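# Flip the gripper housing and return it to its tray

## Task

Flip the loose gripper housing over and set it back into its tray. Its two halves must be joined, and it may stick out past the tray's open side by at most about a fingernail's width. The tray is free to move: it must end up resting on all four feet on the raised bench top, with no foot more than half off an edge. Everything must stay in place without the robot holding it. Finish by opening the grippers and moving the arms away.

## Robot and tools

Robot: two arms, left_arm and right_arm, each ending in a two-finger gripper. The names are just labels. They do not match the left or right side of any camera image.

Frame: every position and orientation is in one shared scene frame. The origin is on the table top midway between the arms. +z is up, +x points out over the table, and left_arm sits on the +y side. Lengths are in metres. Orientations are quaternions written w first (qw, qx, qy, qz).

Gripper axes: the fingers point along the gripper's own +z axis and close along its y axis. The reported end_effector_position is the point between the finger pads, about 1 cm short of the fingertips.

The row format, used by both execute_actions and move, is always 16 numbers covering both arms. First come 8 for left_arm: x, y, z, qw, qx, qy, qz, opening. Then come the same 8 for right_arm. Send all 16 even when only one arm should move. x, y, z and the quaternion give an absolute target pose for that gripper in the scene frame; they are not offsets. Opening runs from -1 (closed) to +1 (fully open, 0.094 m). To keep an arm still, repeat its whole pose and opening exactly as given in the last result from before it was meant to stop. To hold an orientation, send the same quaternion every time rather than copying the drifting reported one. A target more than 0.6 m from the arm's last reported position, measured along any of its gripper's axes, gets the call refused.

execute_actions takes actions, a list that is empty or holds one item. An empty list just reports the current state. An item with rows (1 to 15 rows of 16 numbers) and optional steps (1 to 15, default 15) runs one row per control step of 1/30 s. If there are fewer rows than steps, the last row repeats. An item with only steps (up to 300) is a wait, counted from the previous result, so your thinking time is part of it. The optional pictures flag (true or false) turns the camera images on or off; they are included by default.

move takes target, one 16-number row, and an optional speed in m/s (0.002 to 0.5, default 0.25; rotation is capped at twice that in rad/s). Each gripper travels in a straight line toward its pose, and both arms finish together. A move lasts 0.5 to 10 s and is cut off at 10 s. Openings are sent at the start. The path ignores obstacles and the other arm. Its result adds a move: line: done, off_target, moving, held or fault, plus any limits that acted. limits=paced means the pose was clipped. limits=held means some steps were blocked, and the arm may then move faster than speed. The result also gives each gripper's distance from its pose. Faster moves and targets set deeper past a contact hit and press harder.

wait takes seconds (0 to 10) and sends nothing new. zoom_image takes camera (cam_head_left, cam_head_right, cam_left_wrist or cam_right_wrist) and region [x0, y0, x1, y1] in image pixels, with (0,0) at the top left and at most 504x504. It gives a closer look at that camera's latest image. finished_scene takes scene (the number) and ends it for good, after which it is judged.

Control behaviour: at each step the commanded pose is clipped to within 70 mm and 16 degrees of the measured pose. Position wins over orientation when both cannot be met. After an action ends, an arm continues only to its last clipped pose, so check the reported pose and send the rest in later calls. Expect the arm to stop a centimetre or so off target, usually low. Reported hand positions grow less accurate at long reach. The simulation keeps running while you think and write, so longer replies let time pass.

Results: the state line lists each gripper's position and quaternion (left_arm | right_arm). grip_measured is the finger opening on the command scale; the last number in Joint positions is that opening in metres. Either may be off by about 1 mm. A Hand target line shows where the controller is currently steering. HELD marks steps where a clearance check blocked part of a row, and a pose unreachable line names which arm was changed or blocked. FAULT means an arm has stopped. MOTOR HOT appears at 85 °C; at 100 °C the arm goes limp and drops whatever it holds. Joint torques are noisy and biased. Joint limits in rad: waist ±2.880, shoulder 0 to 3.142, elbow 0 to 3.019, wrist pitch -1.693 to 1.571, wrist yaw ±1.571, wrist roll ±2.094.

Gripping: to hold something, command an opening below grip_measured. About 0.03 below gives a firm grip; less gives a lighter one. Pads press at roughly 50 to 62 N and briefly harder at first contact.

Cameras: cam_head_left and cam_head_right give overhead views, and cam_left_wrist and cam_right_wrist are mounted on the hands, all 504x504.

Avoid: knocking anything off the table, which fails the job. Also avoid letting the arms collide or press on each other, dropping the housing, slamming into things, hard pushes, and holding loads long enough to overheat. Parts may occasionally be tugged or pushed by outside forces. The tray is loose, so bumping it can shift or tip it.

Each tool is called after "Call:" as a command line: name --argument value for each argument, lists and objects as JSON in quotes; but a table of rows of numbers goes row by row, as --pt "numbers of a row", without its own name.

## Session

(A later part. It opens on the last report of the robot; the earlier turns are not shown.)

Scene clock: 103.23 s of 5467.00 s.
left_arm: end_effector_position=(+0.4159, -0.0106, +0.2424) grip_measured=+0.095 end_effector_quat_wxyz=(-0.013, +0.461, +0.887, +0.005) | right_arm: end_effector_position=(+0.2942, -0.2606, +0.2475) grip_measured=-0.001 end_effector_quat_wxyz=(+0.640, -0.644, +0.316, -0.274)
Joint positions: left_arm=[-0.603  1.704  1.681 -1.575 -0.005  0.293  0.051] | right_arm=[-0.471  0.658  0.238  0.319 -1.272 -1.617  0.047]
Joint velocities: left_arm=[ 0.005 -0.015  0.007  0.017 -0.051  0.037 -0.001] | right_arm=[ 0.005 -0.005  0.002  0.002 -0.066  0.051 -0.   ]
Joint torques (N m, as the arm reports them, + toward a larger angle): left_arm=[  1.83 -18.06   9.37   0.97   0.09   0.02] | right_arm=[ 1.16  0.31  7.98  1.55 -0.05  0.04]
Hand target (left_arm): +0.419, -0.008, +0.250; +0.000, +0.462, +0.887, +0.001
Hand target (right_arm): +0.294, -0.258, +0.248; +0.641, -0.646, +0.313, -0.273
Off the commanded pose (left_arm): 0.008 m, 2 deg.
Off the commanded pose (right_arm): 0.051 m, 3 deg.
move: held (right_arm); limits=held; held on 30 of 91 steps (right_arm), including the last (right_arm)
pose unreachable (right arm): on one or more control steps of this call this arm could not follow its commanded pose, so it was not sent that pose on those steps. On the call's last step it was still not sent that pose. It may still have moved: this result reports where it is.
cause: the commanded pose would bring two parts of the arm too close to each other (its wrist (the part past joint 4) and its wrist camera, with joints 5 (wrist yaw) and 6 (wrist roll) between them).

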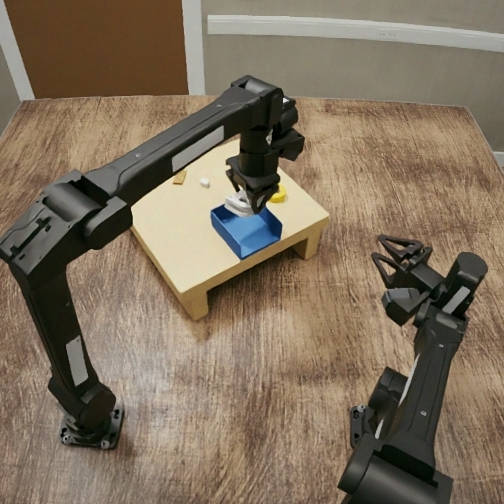

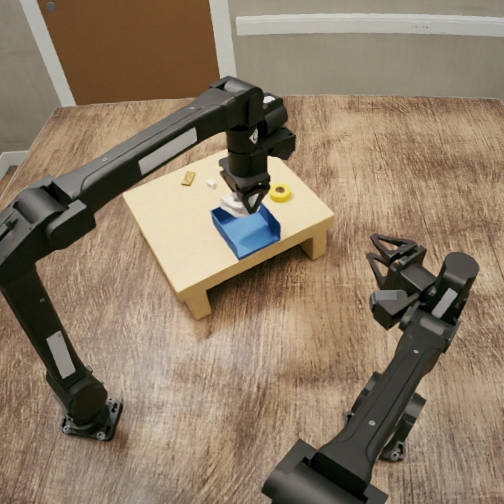

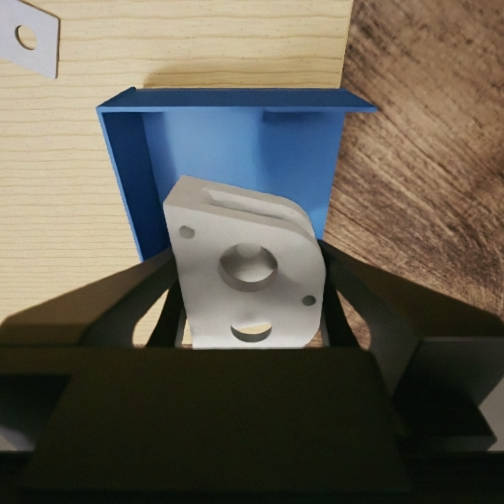

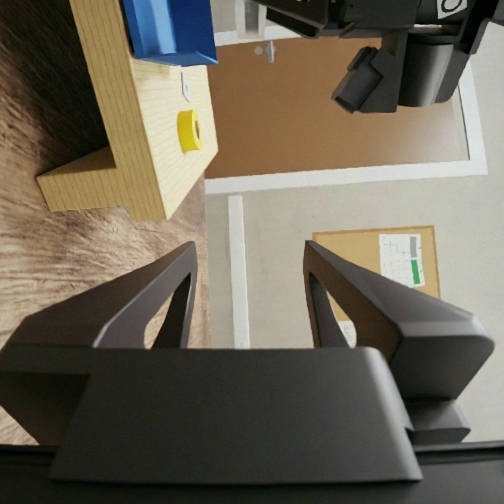

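Call:
move --target '[0.421,-0.014,0.215,0,0.462,0.887,0,0.05,0.2942,-0.2606,0.2475,0.640,-0.644,0.316,-0.274,0]' --speed 0.05

Scene clock: 109.60 s of 5467.00 s.
left_arm: end_effector_position=(+0.4176, -0.0124, +0.2154) grip_measured=+0.095 end_effector_quat_wxyz=(-0.005, +0.462, +0.887, +0.002) | right_arm: end_effector_position=(+0.2942, -0.2606, +0.2475) grip_measured=-0.001 end_effector_quat_wxyz=(+0.640, -0.644, +0.316, -0.274)
Joint positions: left_arm=[-0.603  1.704  1.61  -1.488 -0.003  0.296  0.051] | right_arm=[-0.471  0.658  0.238  0.319 -1.272 -1.617  0.047]
Joint velocities: left_arm=[-0.005  0.005 -0.007 -0.002 -0.051 -0.022  0.001] | right_arm=[-0.005  0.005  0.017 -0.007 -0.007 -0.007  0.   ]
Joint torques (N m, as the arm reports them, + toward a larger angle): left_arm=[  1.41 -16.72   9.45   0.72   0.08  -0.02] | right_arm=[ 0.28  0.45  7.97  1.51 -0.08  0.04]
Hand target (left_arm): +0.421, -0.014, +0.215; -0.000, +0.462, +0.887, -0.000
Hand target (right_arm): +0.294, -0.261, +0.248; +0.640, -0.644, +0.316, -0.274
Off the commanded pose (left_arm): 0.004 m, 1 deg.
Off the commanded pose (right_arm): 0.000 m, 0 deg.
After step 90, 2.50 s passed at rest.
move: done

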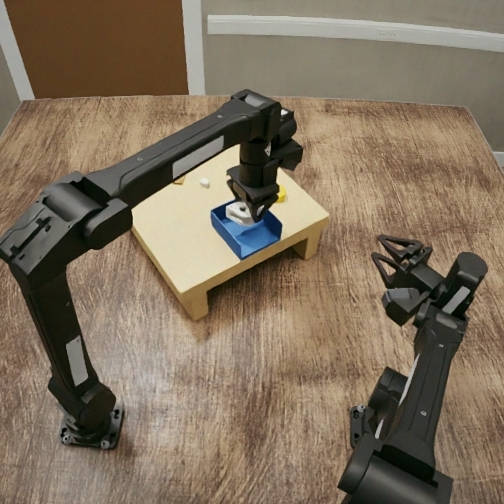

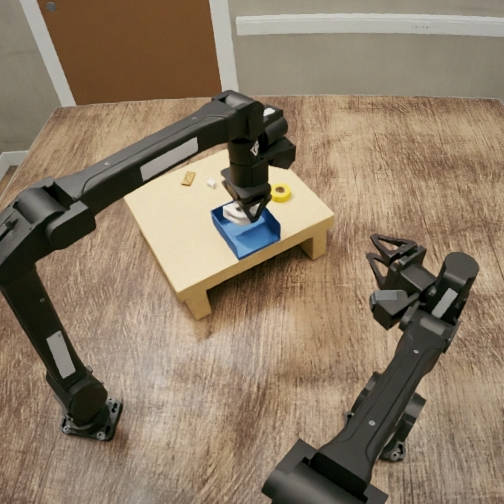

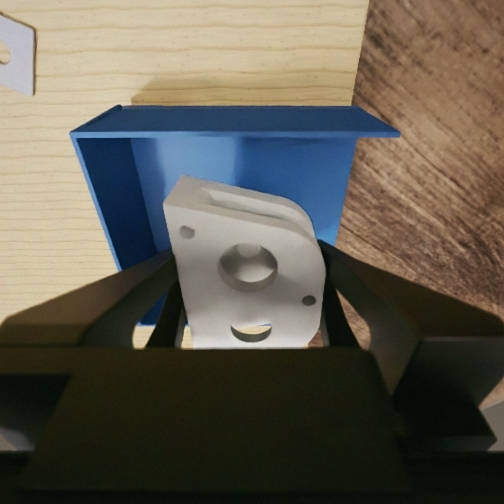

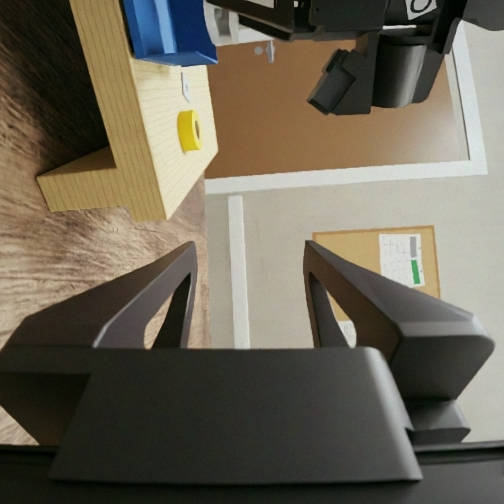

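Call:
move --target '[0.427,-0.017,0.217,0,0.462,0.887,0,0.05,0.2942,-0.2606,0.2475,0.640,-0.644,0.316,-0.274,0]' --speed 0.03

Call:
move --target '[0.427,-0.018,0.19,0,0.462,0.887,0,0.05,0.2942,-0.2606,0.2475,0.640,-0.644,0.316,-0.274,0]' --speed 0.03

Scene clock: 113.93 s of 5467.00 s.
left_arm: end_effector_position=(+0.4181, -0.0128, +0.2113) grip_measured=+0.095 end_effector_quat_wxyz=(-0.009, +0.462, +0.887, +0.003) | right_arm: end_effector_position=(+0.2942, -0.2606, +0.2475) grip_measured=-0.001 end_effector_quat_wxyz=(+0.640, -0.644, +0.316, -0.274)
Joint positions: left_arm=[-0.603  1.712  1.61  -1.488 -0.003  0.296  0.051] | right_arm=[-0.471  0.658  0.238  0.319 -1.272 -1.617  0.047]
Joint velocities: left_arm=[-0.005  0.005  0.002  0.012 -0.037 -0.081 -0.001] | right_arm=[-0.005  0.005 -0.012 -0.002 -0.037  0.022 -0.001]
Joint torques (N m, as the arm reports them, + toward a larger angle): left_arm=[  1.79 -16.19  11.6    0.53   0.05   0.02] | right_arm=[ 0.32  0.57  7.98  1.52 -0.08  0.03]
Hand target (left_arm): +0.427, -0.017, +0.217; +0.000, +0.462, +0.887, +0.000
Hand target (right_arm): +0.294, -0.261, +0.248; +0.640, -0.644, +0.316, -0.274
Off the commanded pose (left_arm): 0.011 m, 1 deg.
Off the commanded pose (right_arm): 0.000 m, 0 deg.
After step 90, 0.53 s passed at rest.
move: off_target (left_arm)

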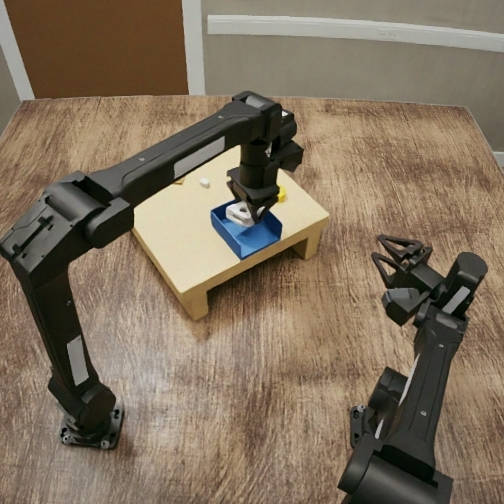

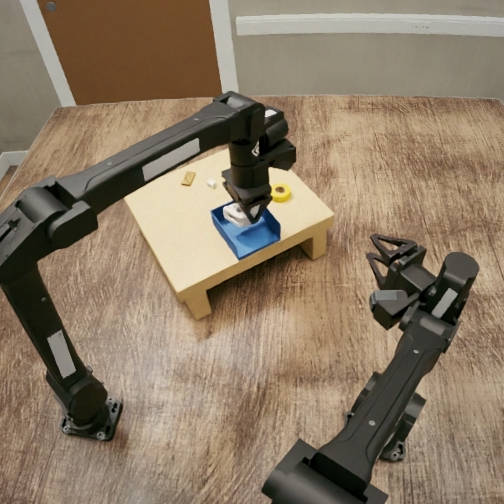

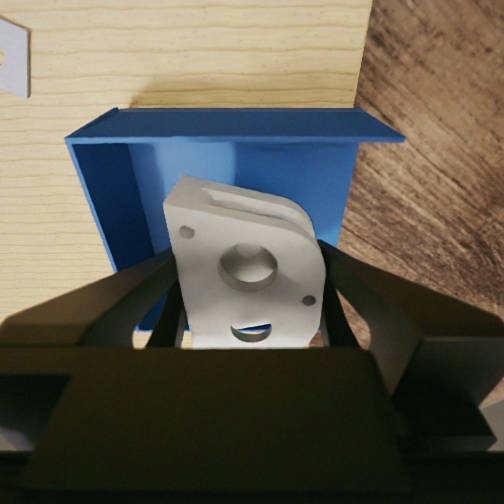

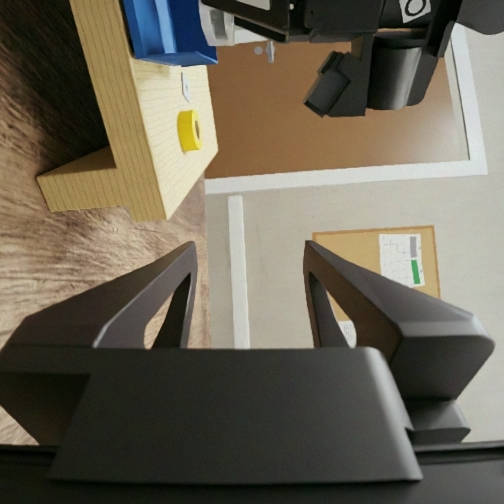

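Scene clock: 115.03 s of 5467.00 s.
left_arm: end_effector_position=(+0.4230, -0.0166, +0.1939) grip_measured=+0.095 end_effector_quat_wxyz=(-0.002, +0.462, +0.887, +0.002) | right_arm: end_effector_position=(+0.2942, -0.2606, +0.2475) grip_measured=-0.001 end_effector_quat_wxyz=(+0.640, -0.644, +0.316, -0.274)
Joint positions: left_arm=[-0.603  1.724  1.58  -1.431 -0.003  0.296  0.051] | right_arm=[-0.471  0.658  0.238  0.319 -1.272 -1.617  0.047]
Joint velocities: left_arm=[ 0.005 -0.015  0.007 -0.007  0.066  0.007 -0.   ] | right_arm=[ 0.015 -0.015 -0.007  0.002 -0.007 -0.022 -0.   ]
Joint torques (N m, as the arm reports them, + toward a larger angle): left_arm=[  1.55 -16.03   9.25   0.93   0.07   0.  ] | right_arm=[ 0.32  0.45  7.97  1.51 -0.08  0.04]
Hand target (left_arm): +0.427, -0.018, +0.190; +0.000, +0.462, +0.887, -0.000
Hand target (right_arm): +0.294, -0.261, +0.248; +0.640, -0.644, +0.316, -0.274
Off the commanded pose (left_arm): 0.006 m, 0 deg.
Off the commanded pose (right_arm): 0.000 m, 0 deg.
move: done

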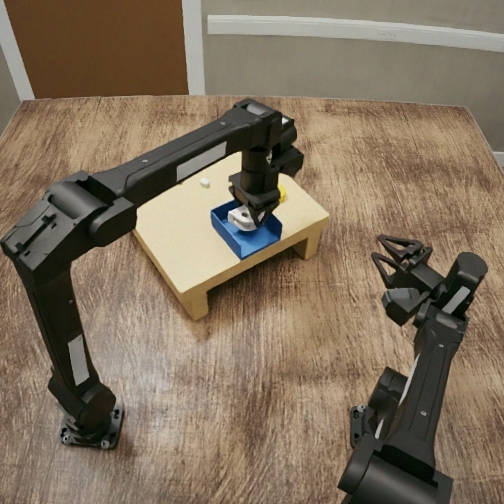

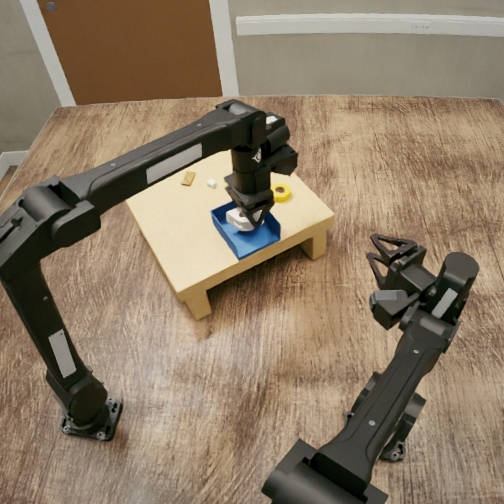

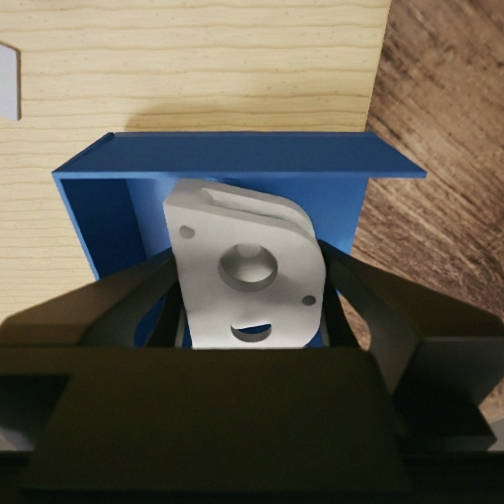

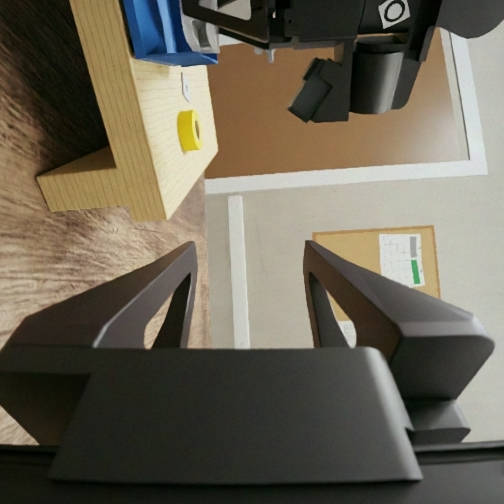

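Call:
move --target '[0.424,-0.015,0.159,0,0.462,0.887,0,0.05,0.2942,-0.2606,0.2475,0.640,-0.644,0.316,-0.274,0]' --speed 0.025

Scene clock: 118.67 s of 5467.00 s.
left_arm: end_effector_position=(+0.4210, -0.0151, +0.1672) grip_measured=+0.095 end_effector_quat_wxyz=(+0.003, +0.462, +0.887, +0.001) | right_arm: end_effector_position=(+0.2942, -0.2606, +0.2475) grip_measured=-0.001 end_effector_quat_wxyz=(+0.640, -0.644, +0.316, -0.274)
Joint positions: left_arm=[-0.603  1.724  1.51  -1.351 -0.003  0.296  0.051] | right_arm=[-0.471  0.658  0.238  0.319 -1.272 -1.617  0.047]
Joint velocities: left_arm=[-0.015  0.005 -0.022 -0.002 -0.037 -0.007  0.   ] | right_arm=[-0.005 -0.005  0.007 -0.017 -0.007 -0.081 -0.   ]
Joint torques (N m, as the arm reports them, + toward a larger angle): left_arm=[  1.65 -14.46   8.97   1.03   0.06   0.01] | right_arm=[ 0.33  0.51  7.98  1.5  -0.08  0.03]
Hand target (left_arm): +0.424, -0.015, +0.159; -0.000, +0.462, +0.887, +0.000
Hand target (right_arm): +0.294, -0.261, +0.248; +0.640, -0.644, +0.316, -0.274
Off the commanded pose (left_arm): 0.009 m, 0 deg.
Off the commanded pose (right_arm): 0.000 m, 0 deg.
move: done

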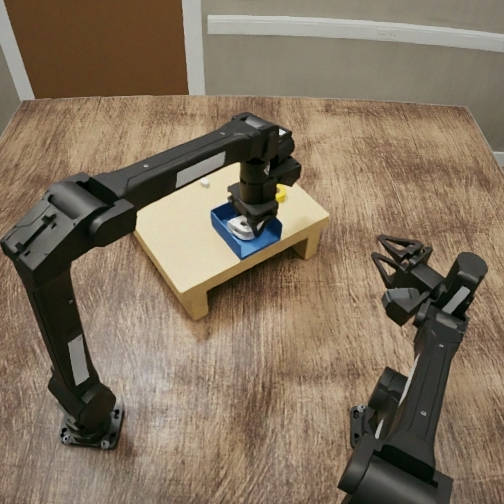

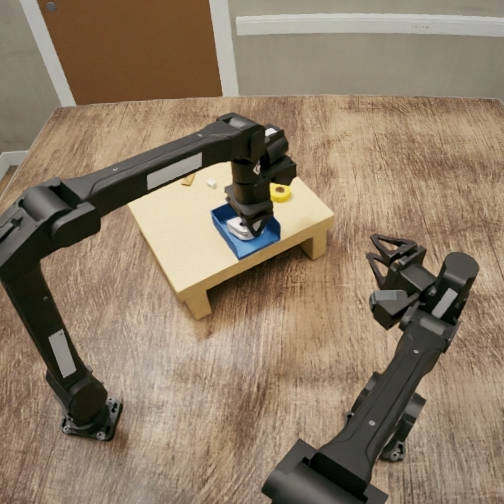

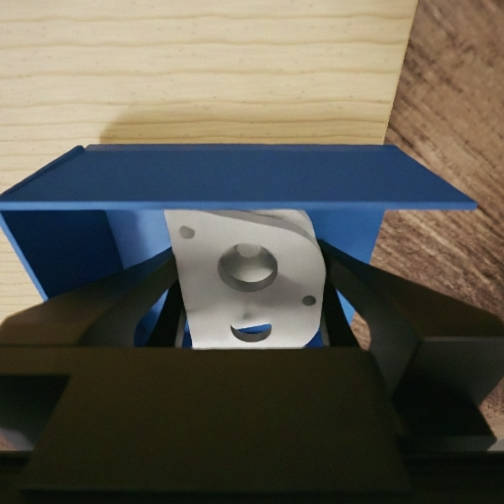

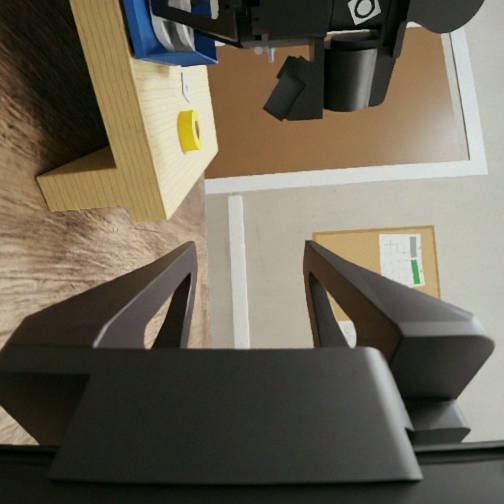

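Call:
move --target '[0.423,-0.015,0.154,0,0.462,0.887,0,0.05,0.2942,-0.2606,0.2475,0.640,-0.644,0.316,-0.274,0]' --speed 0.015

Call:
move --target '[0.423,-0.015,0.160,0,0.462,0.887,0,0.3,0.2942,-0.2606,0.2475,0.640,-0.644,0.316,-0.274,0]' --speed 0.015

Call:
move --target '[0.423,-0.015,0.27,0,0.462,0.887,0,0.3,0.2942,-0.2606,0.2475,0.640,-0.644,0.316,-0.274,0]' --speed 0.08

Scene clock: 122.57 s of 5467.00 s.
left_arm: end_effector_position=(+0.4224, -0.0162, +0.1659) grip_measured=+0.095 end_effector_quat_wxyz=(+0.007, +0.462, +0.887, +0.000) | right_arm: end_effector_position=(+0.2942, -0.2606, +0.2475) grip_measured=-0.001 end_effector_quat_wxyz=(+0.640, -0.644, +0.316, -0.274)
Joint positions: left_arm=[-0.603  1.724  1.506 -1.339 -0.003  0.296  0.051] | right_arm=[-0.471  0.658  0.238  0.319 -1.272 -1.617  0.047]
Joint velocities: left_arm=[-0.005 -0.005  0.002  0.012 -0.022 -0.022  0.001] | right_arm=[-0.024 -0.015 -0.007  0.002 -0.022  0.022 -0.   ]
Joint torques (N m, as the arm reports them, + toward a larger angle): left_arm=[  1.58 -15.41   7.98   1.07   0.07   0.  ] | right_arm=[ 0.27  0.43  7.96  1.49 -0.08  0.04]
Hand target (left_arm): +0.423, -0.015, +0.154; -0.000, +0.462, +0.887, +0.000
Hand target (right_arm): +0.294, -0.261, +0.248; +0.640, -0.644, +0.316, -0.274
Off the commanded pose (left_arm): 0.012 m, 1 deg.
Off the commanded pose (right_arm): 0.000 m, 0 deg.
move: off_target (left_arm)

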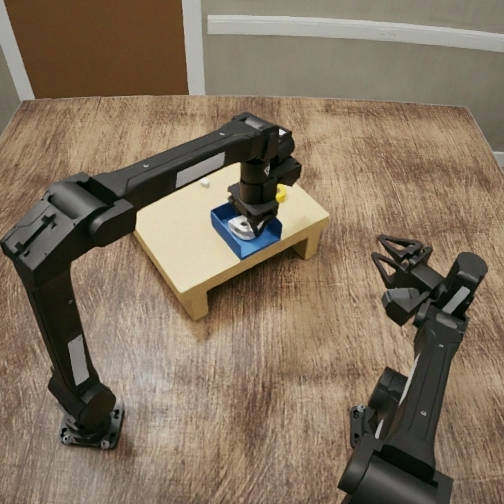

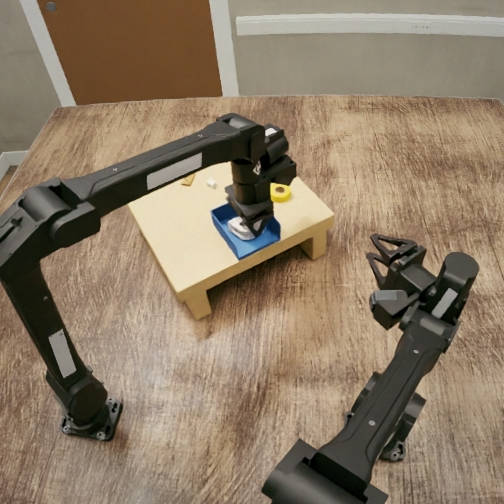

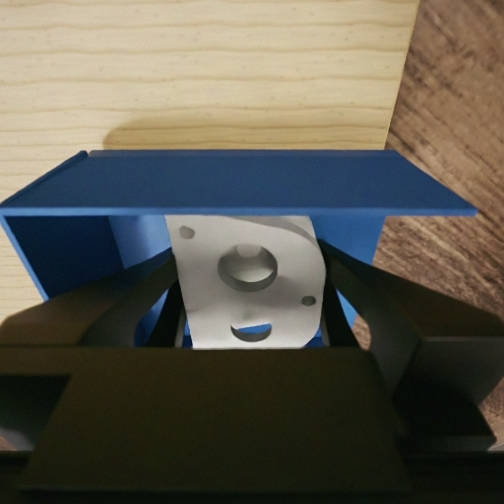

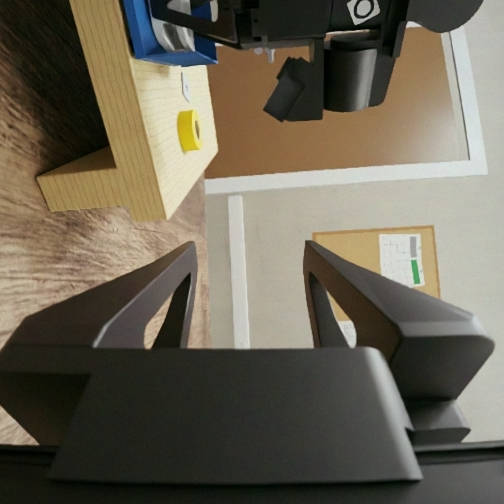

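Scene clock: 123.27 s of 5467.00 s.
left_arm: end_effector_position=(+0.4217, -0.0156, +0.1653) grip_measured=+0.298 end_effector_quat_wxyz=(+0.006, +0.462, +0.887, +0.000) | right_arm: end_effector_position=(+0.2942, -0.2606, +0.2475) grip_measured=-0.001 end_effector_quat_wxyz=(+0.640, -0.644, +0.316, -0.274)
Joint positions: left_arm=[-0.603  1.723  1.503 -1.339 -0.003  0.296  0.061] | right_arm=[-0.471  0.658  0.238  0.319 -1.272 -1.617  0.047]
Joint velocities: left_arm=[ 0.005 -0.005 -0.002  0.007  0.022 -0.051 -0.002] | right_arm=[ 0.015 -0.005  0.007  0.007  0.051 -0.022 -0.   ]
Joint torques (N m, as the arm reports them, + toward a larger angle): left_arm=[  1.46 -15.88   9.14   0.5    0.06  -0.01] | right_arm=[ 0.35  0.51  7.94  1.52 -0.08  0.03]
Hand target (left_arm): +0.423, -0.015, +0.160; +0.000, +0.462, +0.887, +0.000
Hand target (right_arm): +0.294, -0.261, +0.248; +0.640, -0.644, +0.316, -0.274
Off the commanded pose (left_arm): 0.005 m, 1 deg.
Off the commanded pose (right_arm): 0.000 m, 0 deg.
move: done

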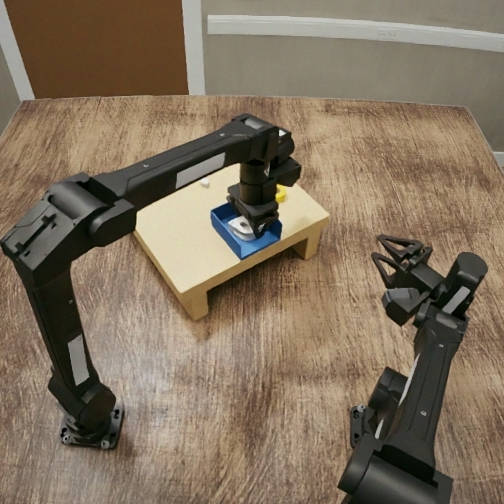

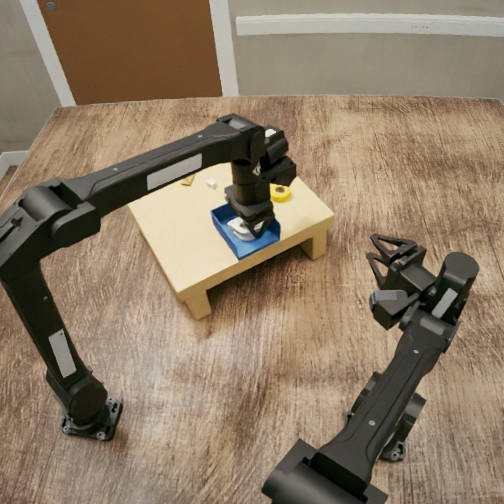

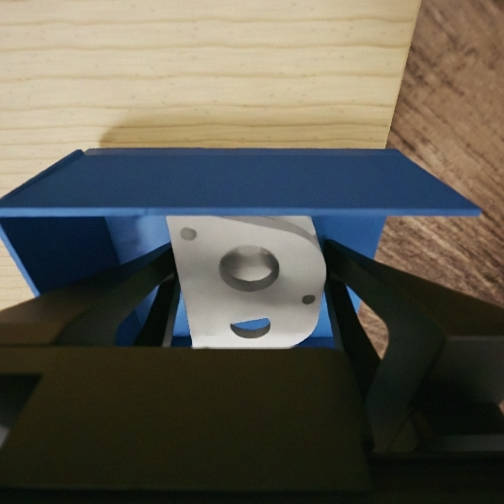

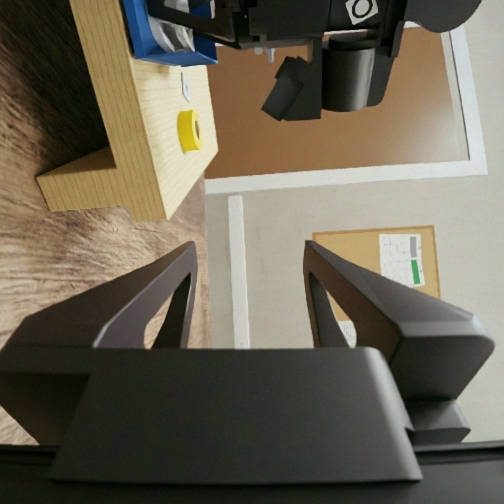

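Scene clock: 124.93 s of 5467.00 s.
left_arm: end_effector_position=(+0.4156, -0.0108, +0.2505) grip_measured=+0.298 end_effector_quat_wxyz=(-0.019, +0.462, +0.887, +0.005) | right_arm: end_effector_position=(+0.2942, -0.2606, +0.2475) grip_measured=-0.001 end_effector_quat_wxyz=(+0.640, -0.644, +0.316, -0.274)
Joint positions: left_arm=[-0.603  1.712  1.712 -1.611 -0.003  0.296  0.061] | right_arm=[-0.471  0.658  0.238  0.319 -1.272 -1.617  0.047]
Joint velocities: left_arm=[-0.005 -0.005 -0.002 -0.007  0.007 -0.037  0.   ] | right_arm=[-0.005 -0.005  0.002 -0.007  0.022  0.007 -0.   ]
Joint torques (N m, as the arm reports them, + toward a larger angle): left_arm=[  1.62 -18.2   12.51   0.1    0.05  -0.02] | right_arm=[ 0.34  0.46  7.96  1.51 -0.09  0.03]
Hand target (left_arm): +0.422, -0.014, +0.270; -0.000, +0.462, +0.887, +0.000
Hand target (right_arm): +0.294, -0.261, +0.248; +0.640, -0.644, +0.316, -0.274
Off the commanded pose (left_arm): 0.021 m, 2 deg.
Off the commanded pose (right_arm): 0.000 m, 0 deg.
move: off_target (left_arm)

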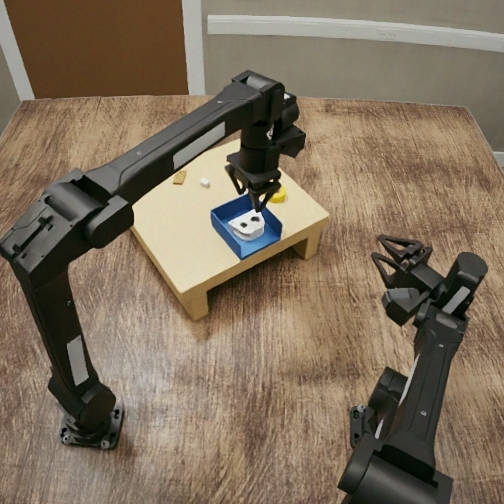

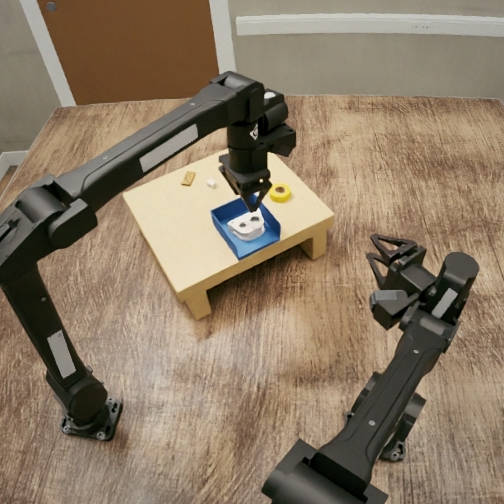

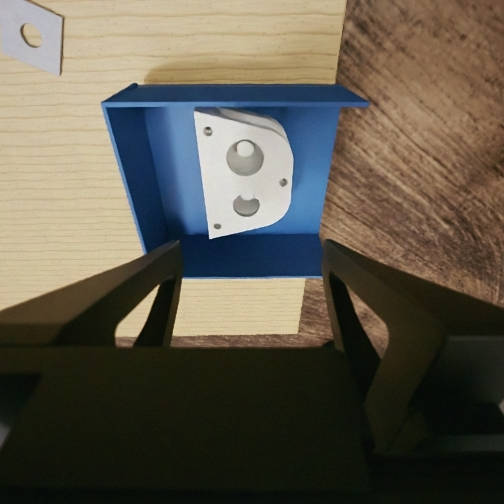

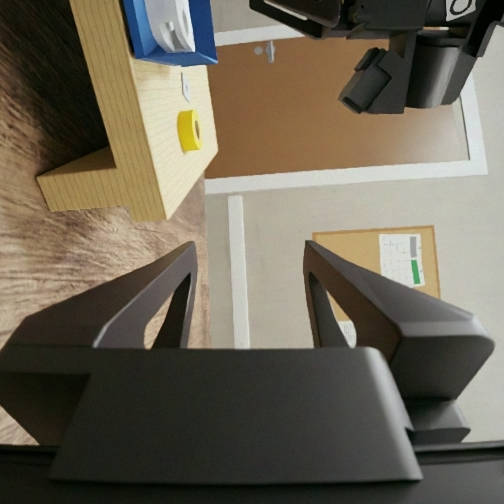

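Call:
move --target '[0.3,0.2,0.27,0,0.462,0.887,0,0.3,0.2942,-0.2606,0.2475,0.640,-0.644,0.316,-0.274,0]' --speed 0.2

Call:
finished_scene --scene 2

Scene clock: 130.23 s of 5467.00 s.
left_arm: end_effector_position=(+0.2999, +0.2004, +0.2727) grip_measured=+0.298 end_effector_quat_wxyz=(+0.006, +0.458, +0.889, +0.003) | right_arm: end_effector_position=(+0.2942, -0.2606, +0.2475) grip_measured=-0.001 end_effector_quat_wxyz=(+0.640, -0.644, +0.316, -0.274)
Joint positions: left_arm=[-0.291  1.135  1.177 -1.601 -0.005  0.598  0.061] | right_arm=[-0.471  0.658  0.238  0.319 -1.272 -1.617  0.047]
Joint velocities: left_arm=[-0.005 -0.005  0.017  0.002 -0.037 -0.037 -0.001] | right_arm=[-0.005 -0.005  0.002 -0.007  0.007  0.037 -0.001]
Joint torques (N m, as the arm reports them, + toward a larger angle): left_arm=[ 1.6  -6.7   9.26  0.33  0.    0.08] | right_arm=[ 0.29  0.48  7.92  1.52 -0.09  0.03]
Hand target (left_arm): +0.300, +0.201, +0.272; +0.000, +0.462, +0.887, +0.003
Hand target (right_arm): +0.294, -0.261, +0.248; +0.640, -0.644, +0.316, -0.274
Off the commanded pose (left_arm): 0.003 m, 1 deg.
Off the commanded pose (right_arm): 0.000 m, 0 deg.
After step 90, 0.57 s passed at rest.
move: done

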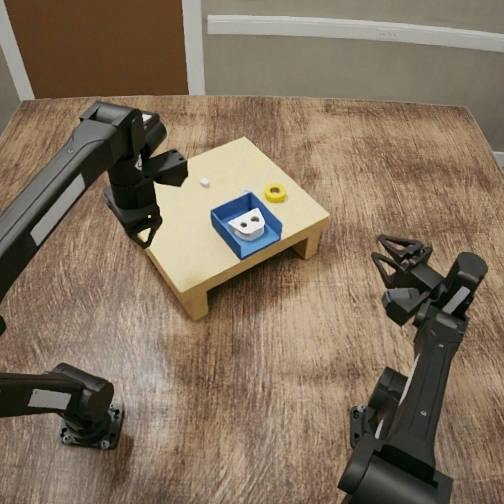

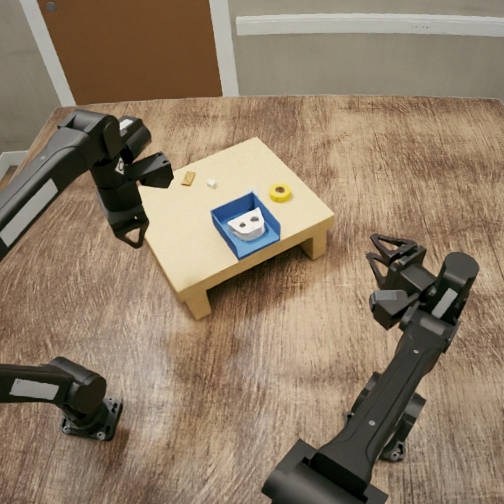

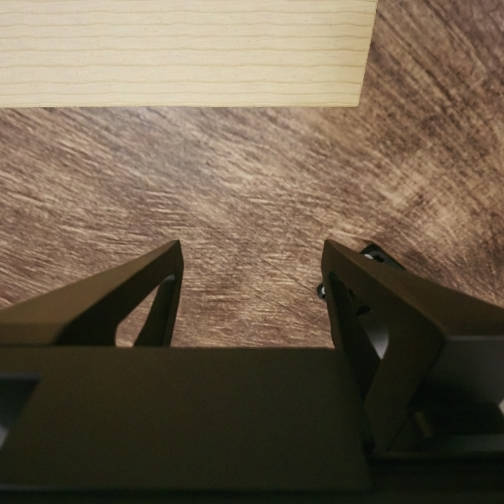

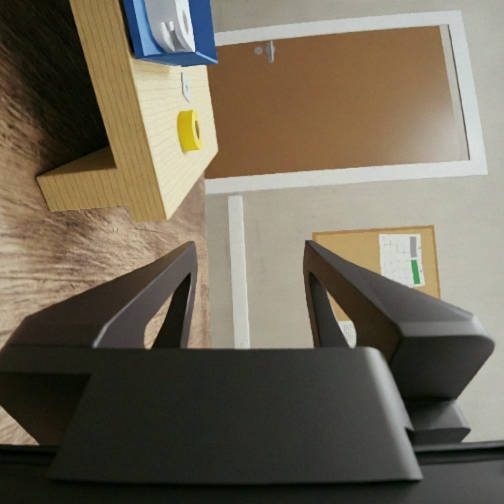

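The scene is finished: the task was done.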